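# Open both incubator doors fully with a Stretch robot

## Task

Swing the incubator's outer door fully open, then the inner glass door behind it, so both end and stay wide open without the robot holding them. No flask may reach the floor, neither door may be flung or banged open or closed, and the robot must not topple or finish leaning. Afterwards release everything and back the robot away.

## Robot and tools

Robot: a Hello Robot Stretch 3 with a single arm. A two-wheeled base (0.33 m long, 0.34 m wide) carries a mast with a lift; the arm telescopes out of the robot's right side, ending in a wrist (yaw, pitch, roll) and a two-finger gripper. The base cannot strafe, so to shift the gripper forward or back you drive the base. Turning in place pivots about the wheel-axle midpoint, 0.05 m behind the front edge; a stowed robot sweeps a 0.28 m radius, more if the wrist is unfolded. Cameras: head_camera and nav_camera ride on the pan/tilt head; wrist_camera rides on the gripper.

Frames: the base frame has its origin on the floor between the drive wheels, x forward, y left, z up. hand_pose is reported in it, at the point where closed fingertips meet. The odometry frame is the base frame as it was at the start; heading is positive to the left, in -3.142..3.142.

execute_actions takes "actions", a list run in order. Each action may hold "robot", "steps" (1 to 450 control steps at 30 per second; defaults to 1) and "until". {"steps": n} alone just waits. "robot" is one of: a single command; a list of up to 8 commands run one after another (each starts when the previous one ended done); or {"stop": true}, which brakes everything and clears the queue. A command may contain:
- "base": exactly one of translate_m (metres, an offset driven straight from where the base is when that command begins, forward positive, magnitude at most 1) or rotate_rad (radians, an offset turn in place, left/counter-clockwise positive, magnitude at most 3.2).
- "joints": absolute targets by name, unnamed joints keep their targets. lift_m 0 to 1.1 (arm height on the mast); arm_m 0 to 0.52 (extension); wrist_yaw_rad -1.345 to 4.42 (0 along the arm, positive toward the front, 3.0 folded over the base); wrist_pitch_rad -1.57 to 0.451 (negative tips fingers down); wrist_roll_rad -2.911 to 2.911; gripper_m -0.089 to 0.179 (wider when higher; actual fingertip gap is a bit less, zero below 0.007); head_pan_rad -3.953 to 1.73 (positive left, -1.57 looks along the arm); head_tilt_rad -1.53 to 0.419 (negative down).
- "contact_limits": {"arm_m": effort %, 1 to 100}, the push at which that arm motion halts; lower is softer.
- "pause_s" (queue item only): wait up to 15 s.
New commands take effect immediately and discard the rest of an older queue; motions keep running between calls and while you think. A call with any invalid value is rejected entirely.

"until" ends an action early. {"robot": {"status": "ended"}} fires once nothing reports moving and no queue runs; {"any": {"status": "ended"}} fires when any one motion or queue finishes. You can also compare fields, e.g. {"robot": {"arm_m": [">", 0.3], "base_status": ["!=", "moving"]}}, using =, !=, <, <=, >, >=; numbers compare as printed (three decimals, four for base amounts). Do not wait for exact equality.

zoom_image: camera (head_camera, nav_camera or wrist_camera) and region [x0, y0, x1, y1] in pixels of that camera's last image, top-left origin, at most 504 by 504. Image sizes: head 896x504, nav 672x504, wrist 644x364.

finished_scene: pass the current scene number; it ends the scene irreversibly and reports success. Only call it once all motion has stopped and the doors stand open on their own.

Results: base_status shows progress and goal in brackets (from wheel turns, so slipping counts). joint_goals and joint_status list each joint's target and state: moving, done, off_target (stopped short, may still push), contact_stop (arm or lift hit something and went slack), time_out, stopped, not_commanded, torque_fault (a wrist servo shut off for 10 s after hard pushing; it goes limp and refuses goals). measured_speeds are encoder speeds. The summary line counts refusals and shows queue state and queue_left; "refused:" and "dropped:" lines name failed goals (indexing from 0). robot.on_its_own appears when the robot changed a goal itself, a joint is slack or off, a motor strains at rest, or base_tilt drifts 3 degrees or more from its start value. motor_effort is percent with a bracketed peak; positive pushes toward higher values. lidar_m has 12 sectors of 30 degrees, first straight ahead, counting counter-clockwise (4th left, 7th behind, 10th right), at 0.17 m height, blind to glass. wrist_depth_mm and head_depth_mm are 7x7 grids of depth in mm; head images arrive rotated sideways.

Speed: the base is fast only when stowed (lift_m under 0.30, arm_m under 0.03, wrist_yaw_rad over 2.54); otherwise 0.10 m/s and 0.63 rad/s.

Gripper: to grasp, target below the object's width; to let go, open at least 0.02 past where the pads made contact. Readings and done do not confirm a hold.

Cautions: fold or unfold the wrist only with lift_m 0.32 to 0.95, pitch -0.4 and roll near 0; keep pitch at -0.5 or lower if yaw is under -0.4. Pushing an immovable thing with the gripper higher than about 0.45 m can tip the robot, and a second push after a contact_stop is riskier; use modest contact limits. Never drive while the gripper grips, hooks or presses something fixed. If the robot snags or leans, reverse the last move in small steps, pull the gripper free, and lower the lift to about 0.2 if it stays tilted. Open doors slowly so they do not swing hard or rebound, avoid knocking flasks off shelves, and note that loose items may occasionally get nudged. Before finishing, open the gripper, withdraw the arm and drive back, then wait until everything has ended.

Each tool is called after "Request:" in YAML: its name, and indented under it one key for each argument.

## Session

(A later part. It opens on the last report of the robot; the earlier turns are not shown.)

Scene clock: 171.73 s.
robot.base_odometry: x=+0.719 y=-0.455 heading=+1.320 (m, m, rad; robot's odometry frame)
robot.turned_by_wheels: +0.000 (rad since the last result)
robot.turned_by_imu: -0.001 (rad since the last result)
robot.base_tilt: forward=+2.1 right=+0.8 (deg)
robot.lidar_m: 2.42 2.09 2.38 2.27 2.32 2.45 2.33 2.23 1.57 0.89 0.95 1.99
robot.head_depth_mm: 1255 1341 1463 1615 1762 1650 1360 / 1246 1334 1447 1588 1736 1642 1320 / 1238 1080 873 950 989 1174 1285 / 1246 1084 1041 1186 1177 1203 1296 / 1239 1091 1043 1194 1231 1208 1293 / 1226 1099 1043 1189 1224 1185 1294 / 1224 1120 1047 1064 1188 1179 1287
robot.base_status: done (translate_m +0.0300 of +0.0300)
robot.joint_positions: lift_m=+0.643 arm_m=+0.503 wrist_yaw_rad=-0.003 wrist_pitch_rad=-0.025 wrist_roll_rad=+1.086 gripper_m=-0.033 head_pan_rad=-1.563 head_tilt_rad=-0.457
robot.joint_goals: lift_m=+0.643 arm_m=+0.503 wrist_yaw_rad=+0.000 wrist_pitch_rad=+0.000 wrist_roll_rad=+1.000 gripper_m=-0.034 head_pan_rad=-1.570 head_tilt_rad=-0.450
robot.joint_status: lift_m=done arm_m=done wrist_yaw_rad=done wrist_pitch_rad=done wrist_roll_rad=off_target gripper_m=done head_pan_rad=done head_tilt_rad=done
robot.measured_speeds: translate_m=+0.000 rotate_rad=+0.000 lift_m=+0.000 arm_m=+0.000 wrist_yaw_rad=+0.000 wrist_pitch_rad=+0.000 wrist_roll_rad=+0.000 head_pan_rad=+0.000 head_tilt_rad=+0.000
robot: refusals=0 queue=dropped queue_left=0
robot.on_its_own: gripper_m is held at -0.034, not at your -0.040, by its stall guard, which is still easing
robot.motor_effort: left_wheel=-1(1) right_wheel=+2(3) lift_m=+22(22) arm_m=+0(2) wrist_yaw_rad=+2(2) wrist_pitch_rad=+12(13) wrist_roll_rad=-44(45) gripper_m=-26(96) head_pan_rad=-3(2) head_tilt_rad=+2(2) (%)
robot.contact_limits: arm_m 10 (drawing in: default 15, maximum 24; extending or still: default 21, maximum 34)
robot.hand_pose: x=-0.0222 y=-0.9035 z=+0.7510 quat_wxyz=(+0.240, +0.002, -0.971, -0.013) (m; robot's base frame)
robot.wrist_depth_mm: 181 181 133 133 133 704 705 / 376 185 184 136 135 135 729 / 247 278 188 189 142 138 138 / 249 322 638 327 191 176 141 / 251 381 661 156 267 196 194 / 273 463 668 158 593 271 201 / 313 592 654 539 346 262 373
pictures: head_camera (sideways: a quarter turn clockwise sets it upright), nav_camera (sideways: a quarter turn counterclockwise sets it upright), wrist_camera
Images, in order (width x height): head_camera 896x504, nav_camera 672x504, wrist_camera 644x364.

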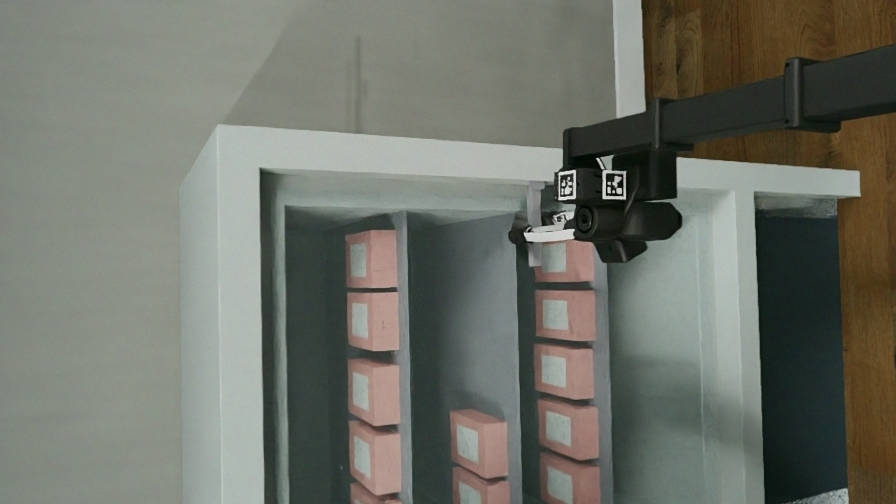

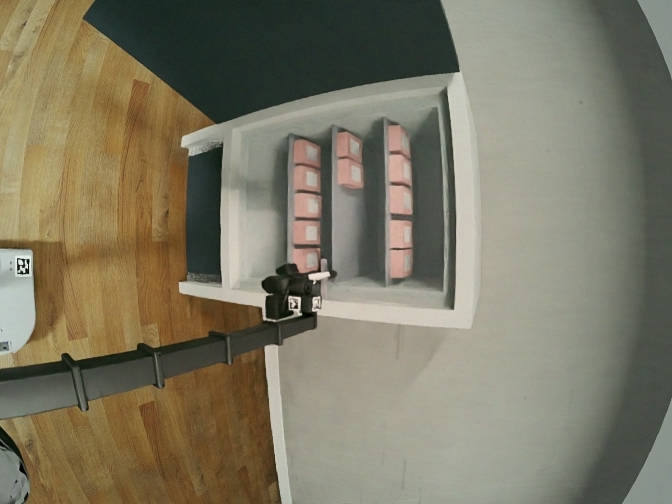

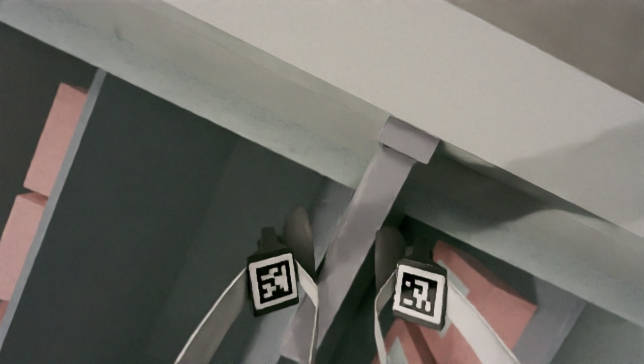

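Request:
execute_actions:
  actions:
    - {"robot":[{"joints":{"gripper_m":0.04,"wrist_roll_rad":1.57}},{"base":{"translate_m":0.025}},{"joints":{"lift_m":0.58}}],"steps":300,"until":{"robot":{"status":"ended"}}}

Scene clock: 175.40 s.
robot.base_odometry: x=+0.726 y=-0.431 heading=+1.320 (m, m, rad; robot's odometry frame)
robot.turned_by_wheels: +0.000 (rad since the last result)
robot.turned_by_imu: -0.001 (rad since the last result)
robot.base_tilt: forward=+2.1 right=+0.7 (deg)
robot.lidar_m: 2.40 2.06 2.38 2.27 2.33 2.48 2.35 2.24 1.57 0.89 0.95 1.99
robot.head_depth_mm: 1247 1351 1468 1597 1754 1661 1360 / 1249 1321 1433 1577 1739 1702 - / 1239 1092 893 988 1023 1177 1294 / 1246 1094 1044 1194 1184 1187 1298 / 1237 1105 1044 1198 1232 1175 1292 / 1232 1122 1043 1140 1236 1178 1298 / 1229 1131 1051 1056 1135 1183 1280
robot.base_status: done (translate_m +0.0250 of +0.0250)
robot.joint_positions: lift_m=+0.589 arm_m=+0.503 wrist_yaw_rad=-0.002 wrist_pitch_rad=+0.078 wrist_roll_rad=+1.570 gripper_m=+0.040 head_pan_rad=-1.563 head_tilt_rad=-0.457
robot.joint_goals: lift_m=+0.589 arm_m=+0.503 wrist_yaw_rad=+0.000 wrist_pitch_rad=+0.000 wrist_roll_rad=+1.570 gripper_m=+0.040 head_pan_rad=-1.570 head_tilt_rad=-0.450
robot.joint_status: lift_m=contact_stop arm_m=done wrist_yaw_rad=done wrist_pitch_rad=done wrist_roll_rad=done gripper_m=done head_pan_rad=done head_tilt_rad=done
robot.measured_speeds: translate_m=+0.000 rotate_rad=+0.000 lift_m=-0.008 arm_m=+0.000 wrist_yaw_rad=+0.000 wrist_pitch_rad=+0.096 wrist_roll_rad=+0.000 head_pan_rad=+0.000 head_tilt_rad=+0.000
robot: refusals=0 queue=dropped queue_left=0
robot.on_its_own: lift_m is slack since a contact_stop, until your next command for it (your +0.580 is given up)
robot.motor_effort: left_wheel=-1(1) right_wheel=+2(9) lift_m=+18(21) arm_m=+1(1) wrist_yaw_rad=+1(3) wrist_pitch_rad=-44(45) wrist_roll_rad=+1(43) gripper_m=-11(81) head_pan_rad=-2(3) head_tilt_rad=+1(2) (%)
robot.contact_limits: arm_m 10 (drawing in: default 15, maximum 24; extending or still: default 21, maximum 34)
robot.hand_pose: x=-0.0218 y=-0.9053 z=+0.7233 quat_wxyz=(+0.001, -0.001, -0.999, +0.039) (m; robot's base frame)
robot.wrist_depth_mm: 146 142 137 133 129 125 121 / 178 183 167 172 177 172 166 / 207 203 194 185 182 177 171 / 385 312 526 230 624 276 228 / 381 310 478 227 632 243 230 / 393 311 - 229 - 267 237 / 397 294 555 538 666 243 240
pictures: head_camera (sideways: a quarter turn clockwise sets it upright), nav_camera (sideways: a quarter turn counterclockwise sets it upright), wrist_camera
Images, in order (width x height): head_camera 896x504, nav_camera 672x504, wrist_camera 644x364.

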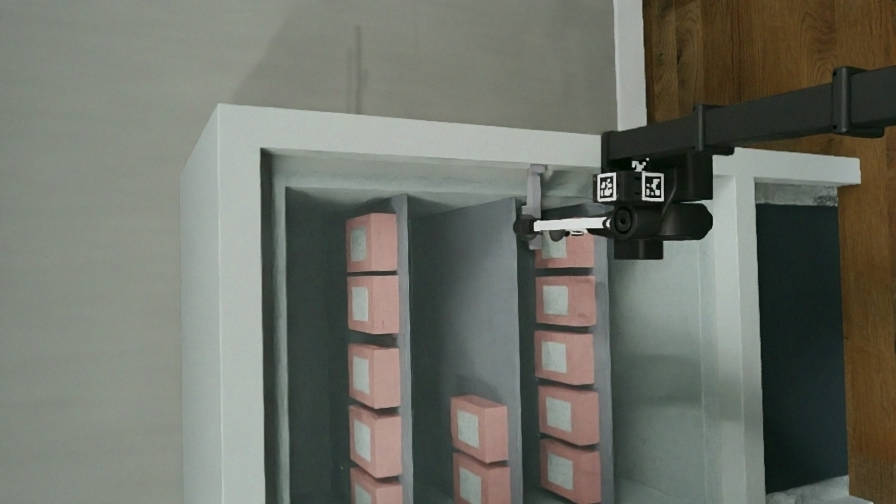

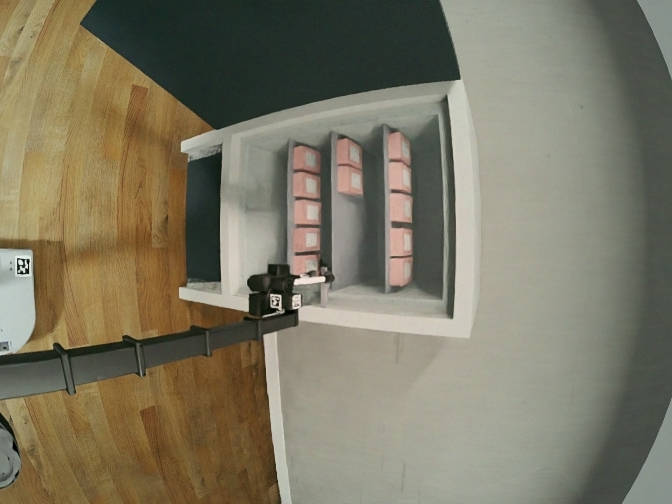

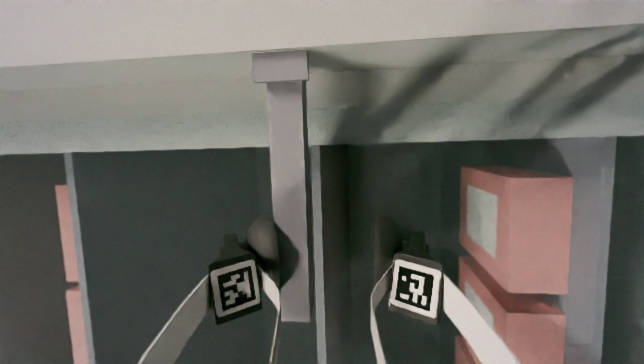

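Won't go down. Try up.

Request:
execute_actions:
  actions:
    - {"robot":[{"joints":{"lift_m":0.70}}],"steps":300,"until":{"robot":{"status":"ended"}}}

Scene clock: 177.40 s.
robot.base_odometry: x=+0.726 y=-0.431 heading=+1.320 (m, m, rad; robot's odometry frame)
robot.turned_by_wheels: +0.000 (rad since the last result)
robot.turned_by_imu: +0.000 (rad since the last result)
robot.base_tilt: forward=+2.1 right=+0.8 (deg)
robot.lidar_m: 2.40 2.07 2.37 2.28 2.32 2.48 2.36 2.23 1.56 0.89 0.95 2.00
robot.head_depth_mm: 1257 1349 1458 1594 1753 1663 1392 / 1250 1312 1415 1561 1713 - 1325 / 1246 1069 889 985 - 1160 1294 / 1239 1079 1043 1185 1333 1203 1291 / 1232 1083 1043 1193 1224 1173 1287 / 1222 1098 1047 1168 1235 1177 1284 / 1222 1105 1049 1059 1137 1179 1290
robot.base_status: done (translate_m +0.0250 of +0.0250)
robot.joint_positions: lift_m=+0.700 arm_m=+0.503 wrist_yaw_rad=+0.001 wrist_pitch_rad=-0.118 wrist_roll_rad=+1.576 gripper_m=+0.040 head_pan_rad=-1.563 head_tilt_rad=-0.457
robot.joint_goals: lift_m=+0.700 arm_m=+0.503 wrist_yaw_rad=+0.000 wrist_pitch_rad=+0.000 wrist_roll_rad=+1.570 gripper_m=+0.040 head_pan_rad=-1.570 head_tilt_rad=-0.450
robot.joint_status: lift_m=done arm_m=done wrist_yaw_rad=done wrist_pitch_rad=done wrist_roll_rad=done gripper_m=done head_pan_rad=done head_tilt_rad=done
robot.measured_speeds: translate_m=+0.000 rotate_rad=+0.000 lift_m=+0.000 arm_m=+0.000 wrist_yaw_rad=+0.000 wrist_pitch_rad=+0.000 wrist_roll_rad=+0.000 head_pan_rad=+0.000 head_tilt_rad=+0.000
robot: refusals=0 queue=done queue_left=0
robot.on_its_own: wrist_pitch_rad is at rest, and its effort (+60) is outside its rest range (-20 to +32)
robot.motor_effort: left_wheel=-1(2) right_wheel=+1(4) lift_m=+27(27) arm_m=+1(1) wrist_yaw_rad=-3(2) wrist_pitch_rad=+60(60) wrist_roll_rad=-4(3) gripper_m=-13(12) head_pan_rad=-2(2) head_tilt_rad=+2(2) (%)
robot.contact_limits: arm_m 10 (drawing in: default 15, maximum 24; extending or still: default 21, maximum 34)
robot.hand_pose: x=-0.0210 y=-0.8995 z=+0.7840 quat_wxyz=(-0.002, +0.001, -0.998, -0.059) (m; robot's base frame)
robot.wrist_depth_mm: 129 131 133 136 140 143 146 / 176 179 182 187 159 197 201 / 179 183 187 192 193 200 206 / 406 264 626 645 229 319 268 / 375 259 598 485 162 305 273 / 384 255 427 514 164 292 279 / 386 251 672 666 611 336 286
pictures: head_camera (sideways: a quarter turn clockwise sets it upright), nav_camera (sideways: a quarter turn counterclockwise sets it upright), wrist_camera
Images, in order (width x height): head_camera 896x504, nav_camera 672x504, wrist_camera 644x364.

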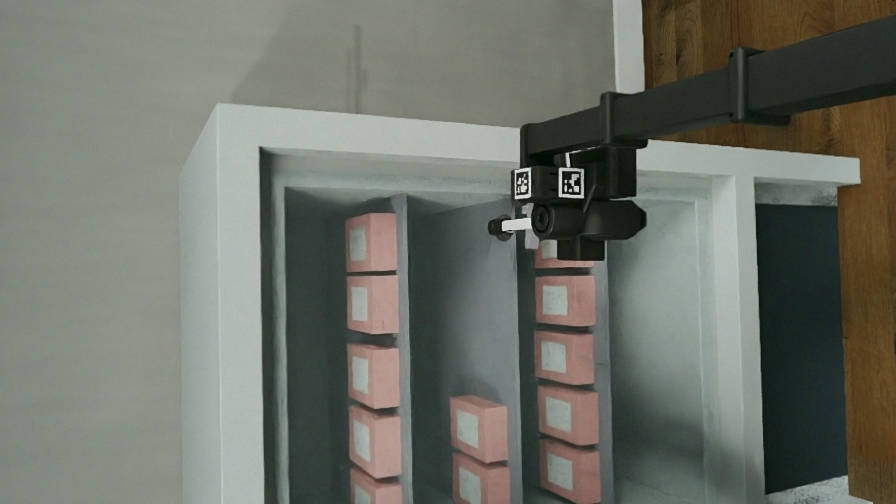

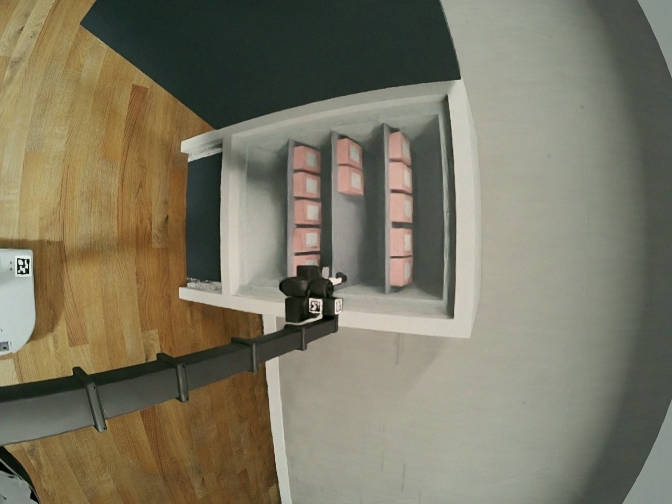

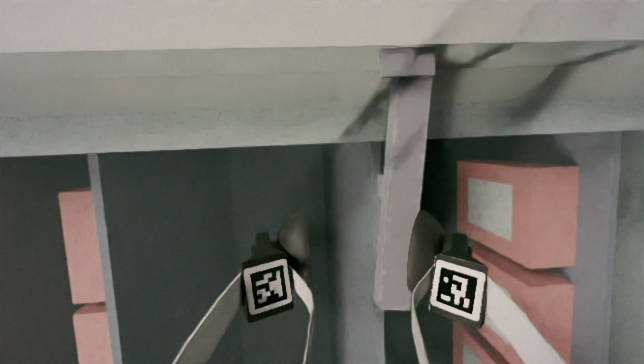

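Request:
execute_actions:
  actions:
    - {"robot":[{"joints":{"lift_m":0.645}},{"joints":{"gripper_m":-0.05}},{"pause_s":0.5},{"base":{"translate_m":0.04}}],"steps":300,"until":{"robot":{"status":"ended"}}}

Scene clock: 184.30 s.
robot.base_odometry: x=+0.736 y=-0.392 heading=+1.320 (m, m, rad; robot's odometry frame)
robot.turned_by_wheels: +0.000 (rad since the last result)
robot.turned_by_imu: -0.030 (rad since the last result)
robot.base_tilt: forward=+2.1 right=+0.8 (deg)
robot.lidar_m: 2.36 2.02 2.40 2.28 2.32 2.56 2.39 2.31 1.58 0.90 0.94 1.94
robot.head_depth_mm: 1263 1361 1477 1602 1782 1655 1346 / 1250 1325 868 1544 1743 1644 1323 / 1247 1074 920 996 1002 1180 1290 / 1241 1081 1036 1189 1224 1191 1290 / 1230 1090 1046 1195 1231 1181 1288 / 1228 1102 1047 1091 1139 1173 1279 / 1221 1115 1046 1053 1150 1163 1258
robot.base_status: done (translate_m +0.0400 of +0.0400)
robot.joint_positions: lift_m=+0.645 arm_m=+0.503 wrist_yaw_rad=-0.067 wrist_pitch_rad=-0.025 wrist_roll_rad=+1.580 gripper_m=-0.034 head_pan_rad=-1.563 head_tilt_rad=-0.457
robot.joint_goals: lift_m=+0.645 arm_m=+0.503 wrist_yaw_rad=-0.065 wrist_pitch_rad=+0.000 wrist_roll_rad=+1.570 gripper_m=-0.035 head_pan_rad=-1.570 head_tilt_rad=-0.450
robot.joint_status: lift_m=done arm_m=done wrist_yaw_rad=done wrist_pitch_rad=done wrist_roll_rad=done gripper_m=done head_pan_rad=done head_tilt_rad=done
robot.measured_speeds: translate_m=+0.000 rotate_rad=+0.000 lift_m=+0.000 arm_m=+0.000 wrist_yaw_rad=+0.000 wrist_pitch_rad=+0.000 wrist_roll_rad=+0.000 head_pan_rad=+0.000 head_tilt_rad=+0.000
robot: refusals=0 queue=done queue_left=0
robot.on_its_own: wrist_yaw_rad is held at -0.065, not at your +0.000, by its stall guard, which is not easing now; gripper_m is held at -0.035, not at your -0.050, by its stall guard, which is still easing
robot.motor_effort: left_wheel=-1(46) right_wheel=+4(79) lift_m=+19(30) arm_m=+1(1) wrist_yaw_rad=+1(80) wrist_pitch_rad=+12(60) wrist_roll_rad=-5(5) gripper_m=-21(99) head_pan_rad=-2(3) head_tilt_rad=+1(2) (%)
robot.contact_limits: arm_m 10 (drawing in: default 15, maximum 24; extending or still: default 21, maximum 34)
robot.hand_pose: x=-0.0384 y=-0.9030 z=+0.7531 quat_wxyz=(-0.005, -0.033, -0.999, -0.013) (m; robot's base frame)
robot.wrist_depth_mm: 146 146 144 144 143 143 142 / 171 175 181 152 193 192 191 / 197 197 196 195 194 193 193 / 331 274 504 331 623 300 250 / 318 291 556 153 628 277 251 / 376 288 481 155 - 287 251 / 371 286 484 646 642 264 251
pictures: head_camera (sideways: a quarter turn clockwise sets it upright), nav_camera (sideways: a quarter turn counterclockwise sets it upright), wrist_camera
Images, in order (width x height): head_camera 896x504, nav_camera 672x504, wrist_camera 644x364.

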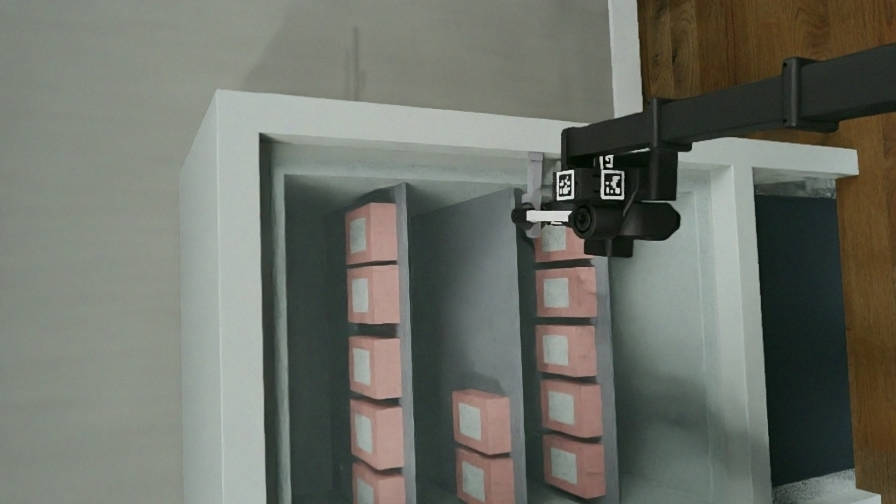

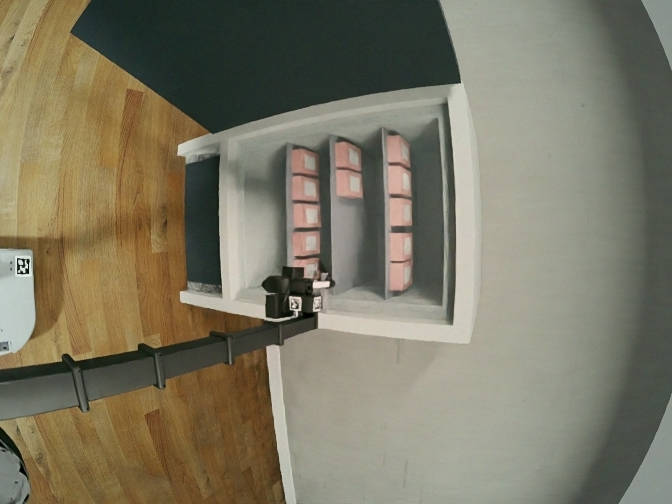

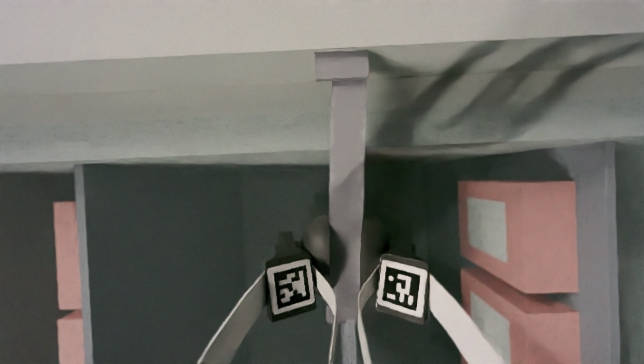

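Request:
execute_actions:
  actions:
    - {"robot":[{"joints":{"arm_m":0.47},"contact_limits":{"arm_m":24}}],"steps":300,"until":{"robot":{"status":"ended"}}}

Scene clock: 185.67 s.
robot.base_odometry: x=+0.736 y=-0.392 heading=+1.320 (m, m, rad; robot's odometry frame)
robot.turned_by_wheels: +0.000 (rad since the last result)
robot.turned_by_imu: +0.000 (rad since the last result)
robot.base_tilt: forward=+2.1 right=+0.7 (deg)
robot.lidar_m: 2.35 2.02 2.41 2.28 2.32 2.55 2.39 2.30 1.57 0.90 0.94 1.94
robot.head_depth_mm: 1262 1364 1477 1621 1787 1646 1366 / 1262 1321 869 1541 1742 1649 1315 / 1252 1079 920 997 1028 1180 1286 / 1236 1084 1044 1185 1226 1181 1285 / 1236 1099 1043 1198 1230 1185 1285 / 1222 1105 1043 1087 1143 1173 1281 / 1211 1113 1047 1050 1153 1169 1263
robot.base_status: done (translate_m +0.0400 of +0.0400)
robot.joint_positions: lift_m=+0.645 arm_m=+0.470 wrist_yaw_rad=-0.067 wrist_pitch_rad=-0.024 wrist_roll_rad=+1.578 gripper_m=-0.032 head_pan_rad=-1.563 head_tilt_rad=-0.457
robot.joint_goals: lift_m=+0.645 arm_m=+0.470 wrist_yaw_rad=-0.065 wrist_pitch_rad=+0.000 wrist_roll_rad=+1.570 gripper_m=-0.032 head_pan_rad=-1.570 head_tilt_rad=-0.450
robot.joint_status: lift_m=done arm_m=done wrist_yaw_rad=done wrist_pitch_rad=done wrist_roll_rad=done gripper_m=done head_pan_rad=done head_tilt_rad=done
robot.measured_speeds: translate_m=+0.000 rotate_rad=+0.000 lift_m=+0.000 arm_m=+0.000 wrist_yaw_rad=+0.000 wrist_pitch_rad=+0.000 wrist_roll_rad=+0.000 head_pan_rad=+0.000 head_tilt_rad=+0.000
robot: refusals=0 queue=done queue_left=0
robot.on_its_own: wrist_yaw_rad is held at -0.065, not at your +0.000, by its stall guard, which is not easing now; gripper_m is held at -0.032, not at your -0.050, by its stall guard, which is not easing now
robot.motor_effort: left_wheel=-1(1) right_wheel=+0(4) lift_m=+19(18) arm_m=-2(5) wrist_yaw_rad=+2(3) wrist_pitch_rad=+12(12) wrist_roll_rad=-4(5) gripper_m=-13(21) head_pan_rad=-2(3) head_tilt_rad=+1(1) (%)
robot.contact_limits: arm_m 24 (drawing in: default 15, maximum 24; extending or still: default 21, maximum 34)
robot.hand_pose: x=-0.0385 y=-0.8703 z=+0.7533 quat_wxyz=(-0.003, -0.034, -0.999, -0.012) (m; robot's base frame)
robot.wrist_depth_mm: 180 179 177 176 176 175 174 / 181 185 191 180 205 213 223 / 231 230 228 229 226 224 225 / 408 292 491 677 630 304 414 / 421 293 551 681 656 283 419 / 417 291 542 - 577 301 420 / 413 289 475 681 676 285 427
pictures: head_camera (sideways: a quarter turn clockwise sets it upright), nav_camera (sideways: a quarter turn counterclockwise sets it upright), wrist_camera
Images, in order (width x height): head_camera 896x504, nav_camera 672x504, wrist_camera 644x364.

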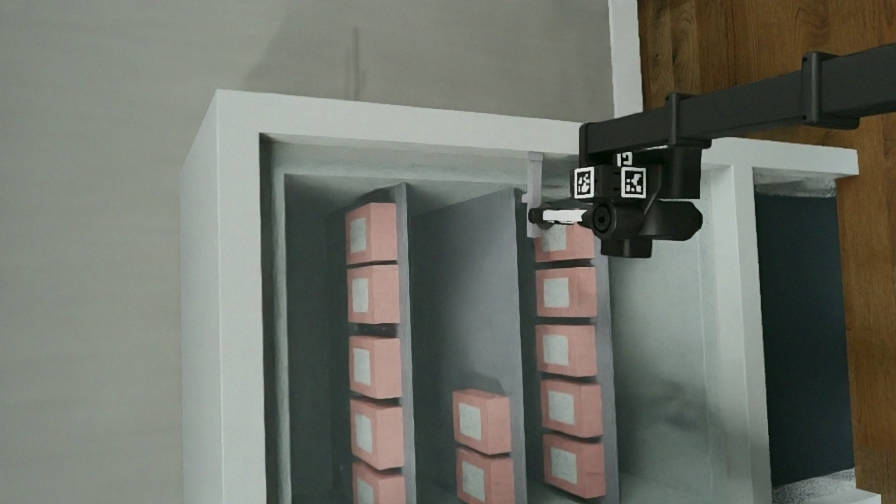

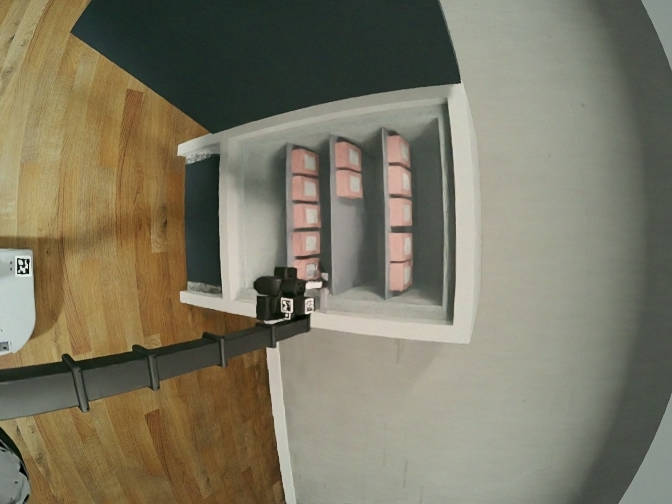

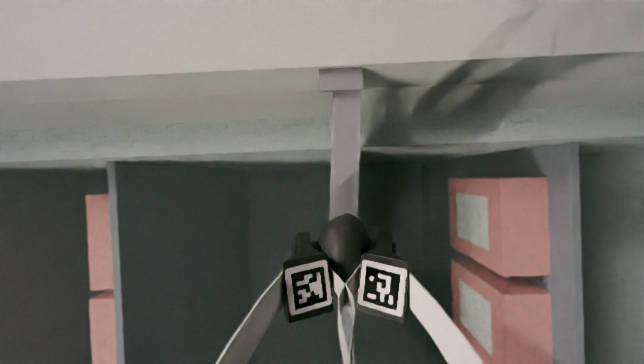

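Request:
execute_actions:
  actions:
    - {"robot":[{"joints":{"gripper_m":0.05,"wrist_yaw_rad":0}},{"joints":{"arm_m":0.503},"contact_limits":{"arm_m":10}},{"joints":{"lift_m":0.71}}],"steps":300,"until":{"robot":{"status":"ended"}}}

Scene clock: 190.10 s.
robot.base_odometry: x=+0.736 y=-0.392 heading=+1.320 (m, m, rad; robot's odometry frame)
robot.turned_by_wheels: +0.000 (rad since the last result)
robot.turned_by_imu: +0.000 (rad since the last result)
robot.base_tilt: forward=+2.1 right=+0.8 (deg)
robot.lidar_m: 2.35 2.02 2.40 2.28 2.32 2.55 2.40 2.30 1.57 0.90 0.94 1.95
robot.head_depth_mm: 1262 1352 1471 1607 1768 1701 1385 / 1255 1321 873 1556 1737 1334 1323 / 1254 1080 922 987 - 1169 1289 / 1233 1088 1036 1179 1328 1199 1282 / 1231 1094 1044 1191 1237 1186 1288 / 1231 1100 1043 1083 1146 1183 1281 / 1221 1112 1051 1051 1151 1169 1267
robot.base_status: done (translate_m +0.0400 of +0.0400)
robot.joint_positions: lift_m=+0.710 arm_m=+0.503 wrist_yaw_rad=+0.007 wrist_pitch_rad=-0.079 wrist_roll_rad=+1.577 gripper_m=+0.050 head_pan_rad=-1.563 head_tilt_rad=-0.457
robot.joint_goals: lift_m=+0.710 arm_m=+0.503 wrist_yaw_rad=+0.000 wrist_pitch_rad=+0.000 wrist_roll_rad=+1.570 gripper_m=+0.050 head_pan_rad=-1.570 head_tilt_rad=-0.450
robot.joint_status: lift_m=done arm_m=done wrist_yaw_rad=done wrist_pitch_rad=done wrist_roll_rad=done gripper_m=done head_pan_rad=done head_tilt_rad=done
robot.measured_speeds: translate_m=+0.000 rotate_rad=+0.000 lift_m=+0.000 arm_m=+0.000 wrist_yaw_rad=+0.000 wrist_pitch_rad=+0.000 wrist_roll_rad=+0.000 head_pan_rad=+0.000 head_tilt_rad=+0.000
robot: refusals=0 queue=done queue_left=0
robot.on_its_own: wrist_pitch_rad is at rest, and its effort (+40) is outside its rest range (-20 to +32)
robot.motor_effort: left_wheel=+2(2) right_wheel=-6(6) lift_m=+26(26) arm_m=+2(3) wrist_yaw_rad=-6(7) wrist_pitch_rad=+40(41) wrist_roll_rad=-3(4) gripper_m=-6(80) head_pan_rad=-2(2) head_tilt_rad=+1(1) (%)
robot.contact_limits: arm_m 10 (drawing in: default 15, maximum 24; extending or still: default 21, maximum 34)
robot.hand_pose: x=-0.0197 y=-0.9012 z=+0.8039 quat_wxyz=(-0.003, +0.003, -0.999, -0.040) (m; robot's base frame)
robot.wrist_depth_mm: 155 158 163 168 171 168 188 / 182 183 185 188 189 157 194 / 243 234 304 363 222 322 260 / 376 248 463 646 159 346 257 / 375 248 384 647 250 350 262 / 371 254 325 654 300 333 268 / 371 255 491 659 393 389 272
pictures: head_camera (sideways: a quarter turn clockwise sets it upright), nav_camera (sideways: a quarter turn counterclockwise sets it upright), wrist_camera
Images, in order (width x height): head_camera 896x504, nav_camera 672x504, wrist_camera 644x364.

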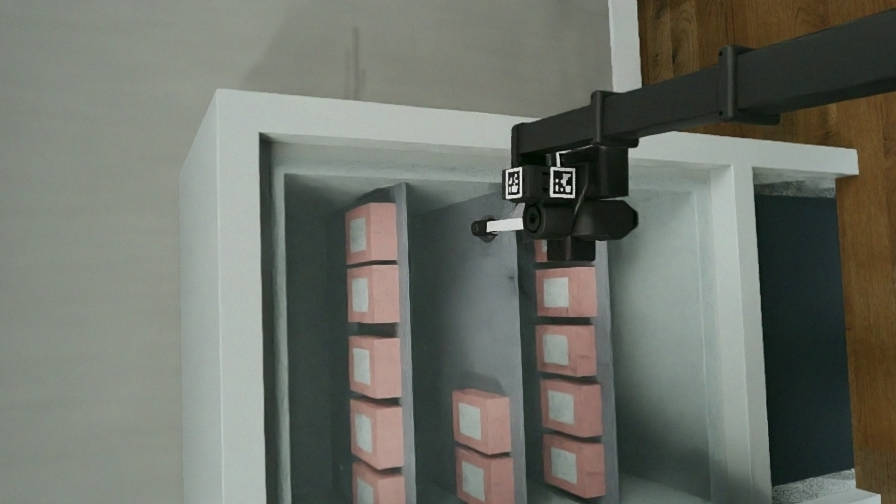

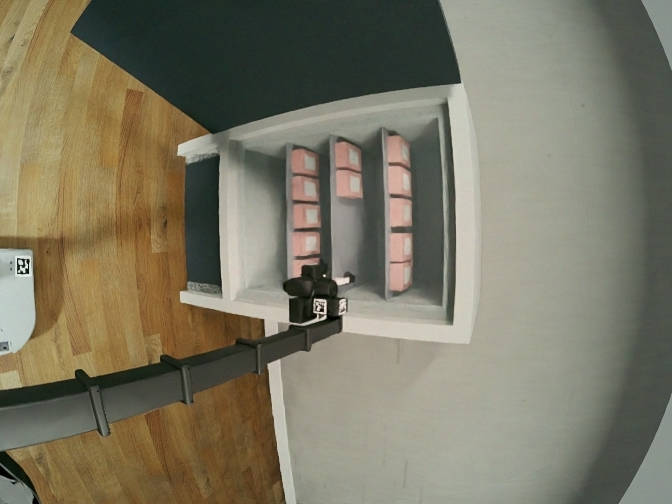

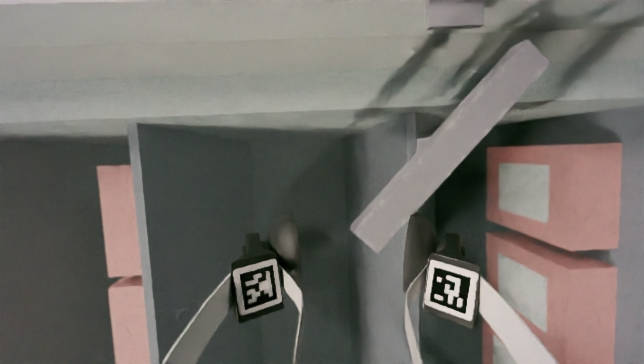

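Request:
execute_actions:
  actions:
    - {"robot":[{"joints":{"arm_m":0.43,"gripper_m":0.09}},{"base":{"translate_m":-0.04},"joints":{"lift_m":0.645,"wrist_roll_rad":2.33}},{"joints":{"arm_m":0.47}}],"steps":300,"until":{"robot":{"status":"ended"}}}

Scene clock: 195.73 s.
robot.base_odometry: x=+0.726 y=-0.431 heading=+1.320 (m, m, rad; robot's odometry frame)
robot.turned_by_wheels: +0.000 (rad since the last result)
robot.turned_by_imu: -0.001 (rad since the last result)
robot.base_tilt: forward=+2.1 right=+0.8 (deg)
robot.lidar_m: 2.39 2.06 2.40 2.27 2.30 2.51 2.36 2.30 1.58 0.89 0.94 1.95
robot.head_depth_mm: 1264 1361 1469 1630 1796 1636 1377 / 1257 1348 1458 1612 1736 1643 1326 / 1249 1083 877 960 999 1178 1289 / 1239 1088 1040 1185 1212 1194 1293 / 1231 1095 1045 1190 1221 1177 1289 / 1226 1103 1043 1133 1181 1179 1279 / 1222 1122 1050 1059 1140 1174 1271
robot.base_status: done (translate_m -0.0400 of -0.0400)
robot.joint_positions: lift_m=+0.645 arm_m=+0.470 wrist_yaw_rad=+0.001 wrist_pitch_rad=-0.027 wrist_roll_rad=+2.328 gripper_m=+0.090 head_pan_rad=-1.563 head_tilt_rad=-0.457
robot.joint_goals: lift_m=+0.645 arm_m=+0.470 wrist_yaw_rad=+0.000 wrist_pitch_rad=+0.000 wrist_roll_rad=+2.330 gripper_m=+0.090 head_pan_rad=-1.570 head_tilt_rad=-0.450
robot.joint_status: lift_m=done arm_m=done wrist_yaw_rad=done wrist_pitch_rad=done wrist_roll_rad=done gripper_m=done head_pan_rad=done head_tilt_rad=done
robot.measured_speeds: translate_m=+0.000 rotate_rad=+0.000 lift_m=+0.000 arm_m=+0.000 wrist_yaw_rad=+0.000 wrist_pitch_rad=+0.000 wrist_roll_rad=+0.000 head_pan_rad=+0.000 head_tilt_rad=+0.000
robot: refusals=0 queue=done queue_left=0
robot.motor_effort: left_wheel=+0(4) right_wheel=+0(8) lift_m=+18(27) arm_m=+3(4) wrist_yaw_rad=-1(8) wrist_pitch_rad=+13(40) wrist_roll_rad=+1(5) gripper_m=+0(79) head_pan_rad=-3(3) head_tilt_rad=+1(2) (%)
robot.hand_pose: x=-0.0209 y=-0.8702 z=+0.7527 quat_wxyz=(-0.369, -0.004, -0.929, -0.013) (m; robot's base frame)
robot.wrist_depth_mm: 802 799 766 172 215 282 402 / 813 799 178 195 221 272 453 / 830 806 180 223 647 275 272 / 859 185 216 230 665 381 271 / 850 189 237 678 665 659 294 / 194 239 - 536 688 667 564 / 200 250 323 460 673 585 570
pictures: head_camera (sideways: a quarter turn clockwise sets it upright), nav_camera (sideways: a quarter turn counterclockwise sets it upright), wrist_camera
Images, in order (width x height): head_camera 896x504, nav_camera 672x504, wrist_camera 644x364.

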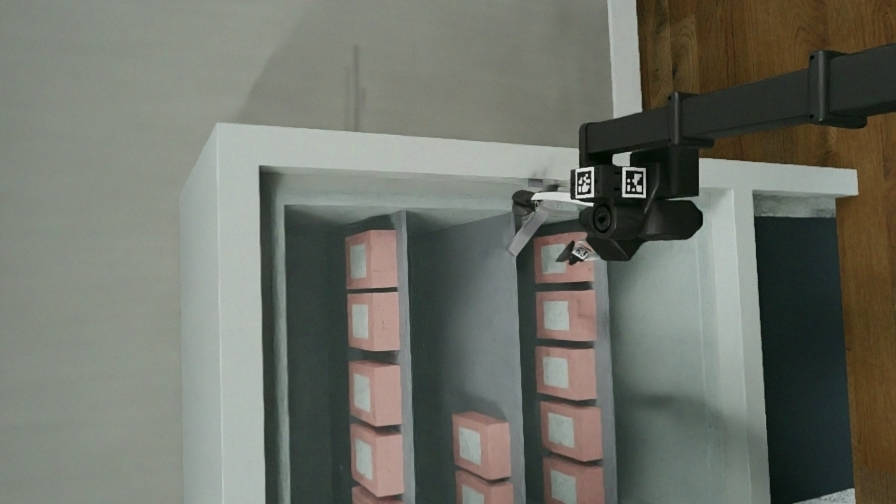

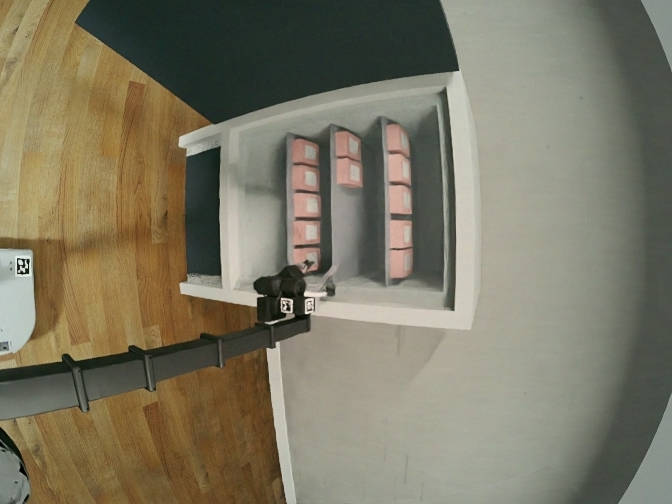

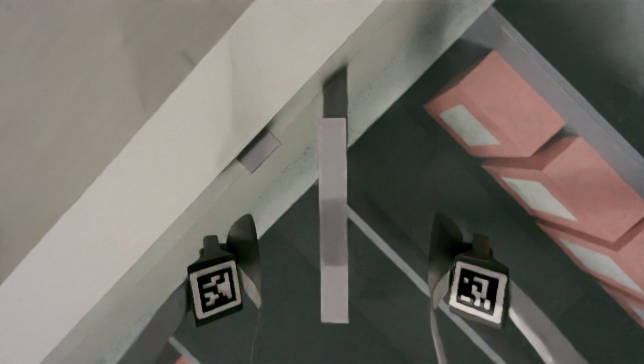

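Request:
execute_actions:
  actions:
    - {"robot":[{"joints":{"gripper_m":0.055}},{"joints":{"arm_m":0.50},"contact_limits":{"arm_m":12}},{"joints":{"gripper_m":-0.04}},{"pause_s":0.5},{"joints":{"arm_m":0.44},"contact_limits":{"arm_m":24}}],"steps":300,"until":{"robot":{"status":"ended"}}}

Scene clock: 201.07 s.
robot.base_odometry: x=+0.726 y=-0.431 heading=+1.320 (m, m, rad; robot's odometry frame)
robot.turned_by_wheels: +0.000 (rad since the last result)
robot.turned_by_imu: -0.001 (rad since the last result)
robot.base_tilt: forward=+2.1 right=+0.8 (deg)
robot.lidar_m: 2.39 2.06 2.41 2.27 2.31 2.51 2.36 2.31 1.58 0.89 0.94 1.94
robot.head_depth_mm: 1270 1359 1487 1620 1791 1653 1394 / 1262 1353 1451 1608 1764 1677 1353 / 1250 1085 876 962 1016 1180 1289 / 1242 1083 1044 1184 1179 1203 1294 / 1223 1093 1046 1194 1229 1183 1284 / 1221 1109 1045 1129 1182 1174 1293 / 1218 1122 1049 1054 1132 1170 1264
robot.base_status: done (translate_m -0.0400 of -0.0400)
robot.joint_positions: lift_m=+0.645 arm_m=+0.440 wrist_yaw_rad=-0.002 wrist_pitch_rad=-0.019 wrist_roll_rad=+2.329 gripper_m=-0.033 head_pan_rad=-1.563 head_tilt_rad=-0.457
robot.joint_goals: lift_m=+0.645 arm_m=+0.440 wrist_yaw_rad=+0.000 wrist_pitch_rad=+0.000 wrist_roll_rad=+2.330 gripper_m=-0.034 head_pan_rad=-1.570 head_tilt_rad=-0.450
robot.joint_status: lift_m=done arm_m=done wrist_yaw_rad=done wrist_pitch_rad=done wrist_roll_rad=done gripper_m=done head_pan_rad=done head_tilt_rad=done
robot.measured_speeds: translate_m=+0.000 rotate_rad=+0.000 lift_m=+0.000 arm_m=+0.000 wrist_yaw_rad=+0.000 wrist_pitch_rad=+0.000 wrist_roll_rad=+0.000 head_pan_rad=+0.000 head_tilt_rad=+0.000
robot: refusals=0 queue=done queue_left=0
robot.on_its_own: gripper_m is held at -0.034, not at your -0.040, by its stall guard, which is not easing now
robot.motor_effort: left_wheel=-1(1) right_wheel=+0(4) lift_m=+18(18) arm_m=-2(2) wrist_yaw_rad=+3(5) wrist_pitch_rad=+9(13) wrist_roll_rad=+1(1) gripper_m=-20(99) head_pan_rad=-2(2) head_tilt_rad=+2(2) (%)
robot.contact_limits: arm_m 24 (drawing in: default 15, maximum 24; extending or still: default 21, maximum 34)
robot.hand_pose: x=-0.0217 y=-0.8410 z=+0.7547 quat_wxyz=(-0.370, -0.005, -0.929, -0.009) (m; robot's base frame)
robot.wrist_depth_mm: 852 818 800 199 242 482 409 / 855 830 208 205 251 295 470 / 847 856 211 252 676 299 487 / 881 219 223 260 697 392 296 / 901 221 270 162 699 679 311 / 230 266 340 164 - 687 593 / 233 282 340 423 699 628 575
pictures: head_camera (sideways: a quarter turn clockwise sets it upright), nav_camera (sideways: a quarter turn counterclockwise sets it upright), wrist_camera
Images, in order (width x height): head_camera 896x504, nav_camera 672x504, wrist_camera 644x364.

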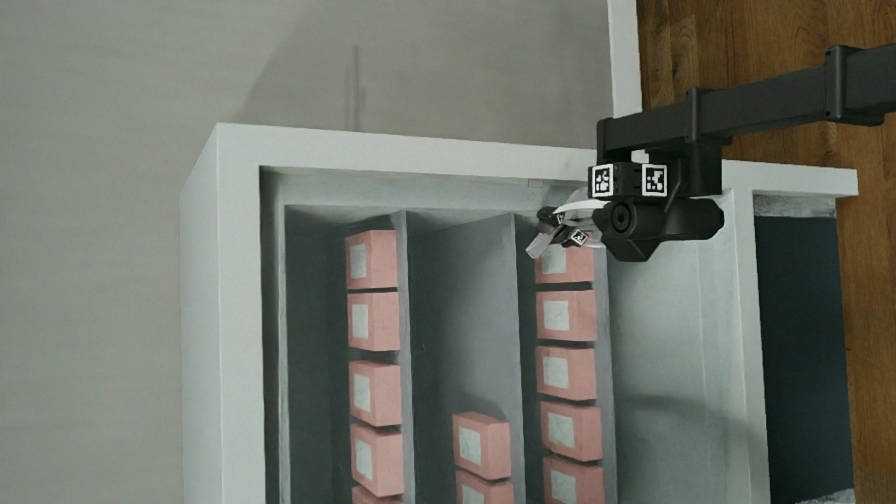

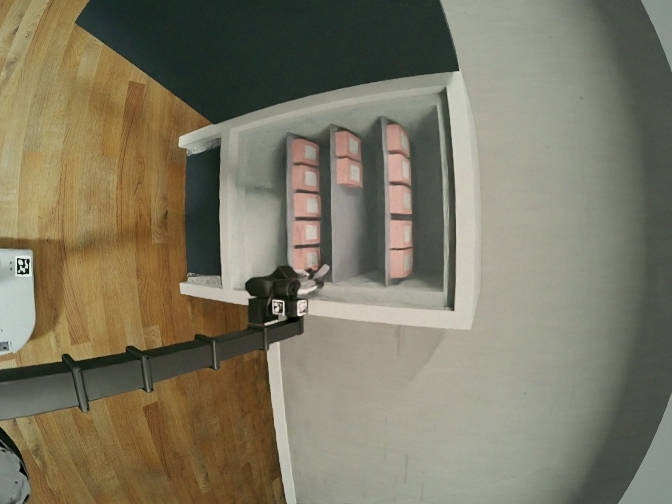

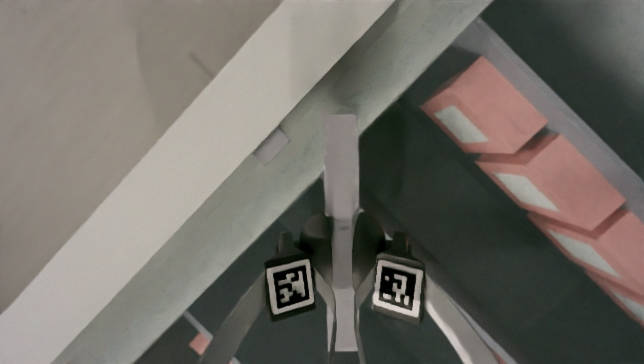

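Request:
execute_actions:
  actions:
    - {"robot":[{"base":{"translate_m":0.025},"joints":{"arm_m":0.33},"contact_limits":{"arm_m":24}},{"base":{"translate_m":0.06},"joints":{"arm_m":0.21},"contact_limits":{"arm_m":24}}],"steps":300,"until":{"robot":{"status":"ended"}}}

Scene clock: 205.50 s.
robot.base_odometry: x=+0.747 y=-0.348 heading=+1.320 (m, m, rad; robot's odometry frame)
robot.turned_by_wheels: +0.000 (rad since the last result)
robot.turned_by_imu: -0.001 (rad since the last result)
robot.base_tilt: forward=+2.0 right=+0.7 (deg)
robot.lidar_m: 2.30 1.98 2.41 2.28 2.32 2.59 2.45 2.30 1.57 0.91 0.94 1.94
robot.head_depth_mm: 1257 1357 1471 1605 1773 1656 1345 / 1241 1292 875 948 1042 1516 1423 / 1243 1085 984 1092 1148 1177 - / 1237 1088 1037 1188 1232 1177 1269 / 1232 1100 1044 1130 1194 1181 1290 / 1218 1106 1046 1080 1135 1164 1275 / 1213 1120 1048 1054 1119 1142 1246
robot.base_status: done (translate_m +0.0600 of +0.0600)
robot.joint_positions: lift_m=+0.645 arm_m=+0.210 wrist_yaw_rad=-0.026 wrist_pitch_rad=-0.017 wrist_roll_rad=+2.338 gripper_m=-0.033 head_pan_rad=-1.563 head_tilt_rad=-0.457
robot.joint_goals: lift_m=+0.645 arm_m=+0.210 wrist_yaw_rad=+0.000 wrist_pitch_rad=+0.000 wrist_roll_rad=+2.330 gripper_m=-0.034 head_pan_rad=-1.570 head_tilt_rad=-0.450
robot.joint_status: lift_m=done arm_m=done wrist_yaw_rad=done wrist_pitch_rad=done wrist_roll_rad=done gripper_m=done head_pan_rad=done head_tilt_rad=done
robot.measured_speeds: translate_m=+0.000 rotate_rad=+0.000 lift_m=+0.000 arm_m=+0.000 wrist_yaw_rad=+0.000 wrist_pitch_rad=+0.000 wrist_roll_rad=+0.000 head_pan_rad=+0.000 head_tilt_rad=+0.000
robot: refusals=0 queue=done queue_left=0
robot.on_its_own: gripper_m is held at -0.034, not at your -0.040, by its stall guard, which is not easing now; wrist_yaw_rad is at rest, and its effort (+23) is outside its rest range (-12 to +12)
robot.motor_effort: left_wheel=-5(18) right_wheel=+16(56) lift_m=+18(19) arm_m=-1(1) wrist_yaw_rad=+23(76) wrist_pitch_rad=+8(16) wrist_roll_rad=-4(4) gripper_m=-20(24) head_pan_rad=-2(3) head_tilt_rad=+1(2) (%)
robot.contact_limits: arm_m 24 (drawing in: default 15, maximum 24; extending or still: default 21, maximum 34)
robot.hand_pose: x=-0.0279 y=-0.6109 z=+0.7552 quat_wxyz=(-0.374, -0.015, -0.927, -0.003) (m; robot's base frame)
robot.wrist_depth_mm: - - - 427 652 550 437 / - - 438 474 565 674 486 / - - 464 488 636 774 567 / - 506 508 683 917 526 688 / - 499 573 164 940 808 574 / - 535 698 - 548 705 513 / - 511 604 694 726 549 476
pictures: head_camera (sideways: a quarter turn clockwise sets it upright), nav_camera (sideways: a quarter turn counterclockwise sets it upright), wrist_camera
Images, in order (width x height): head_camera 896x504, nav_camera 672x504, wrist_camera 644x364.

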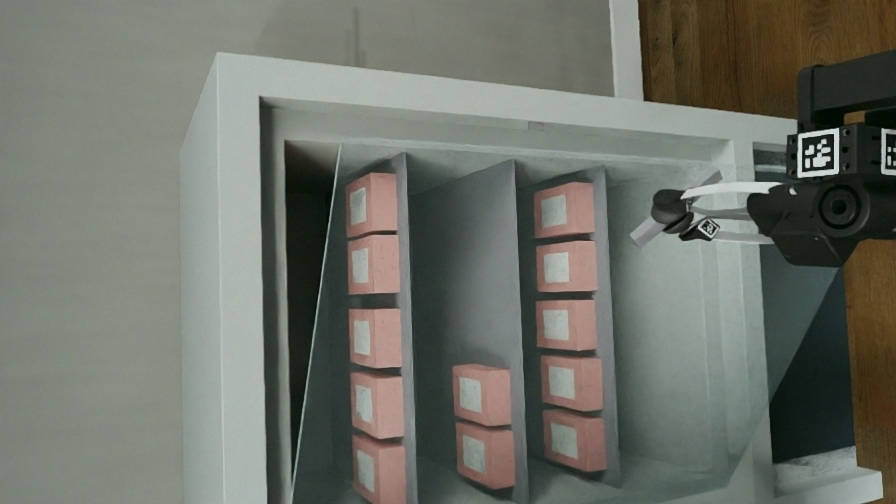

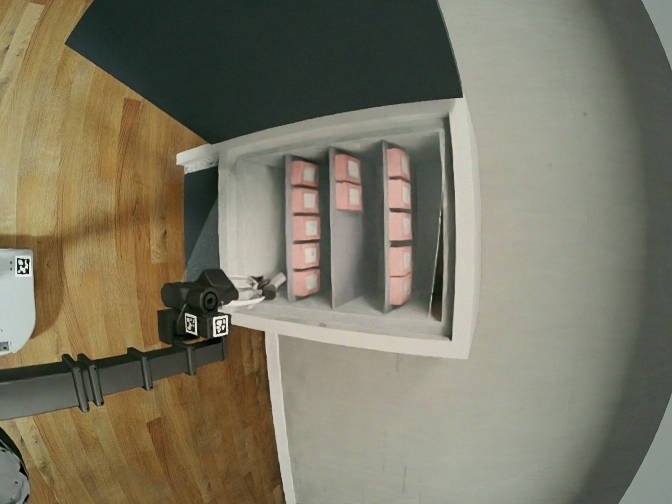

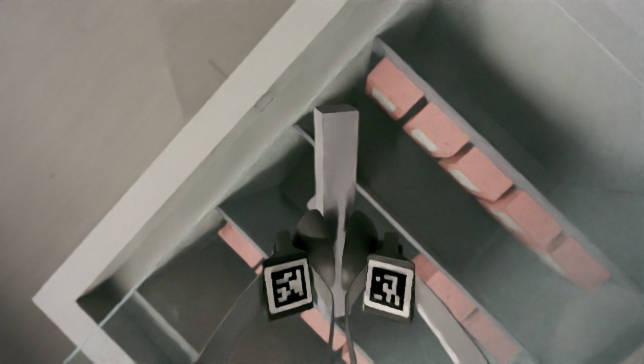

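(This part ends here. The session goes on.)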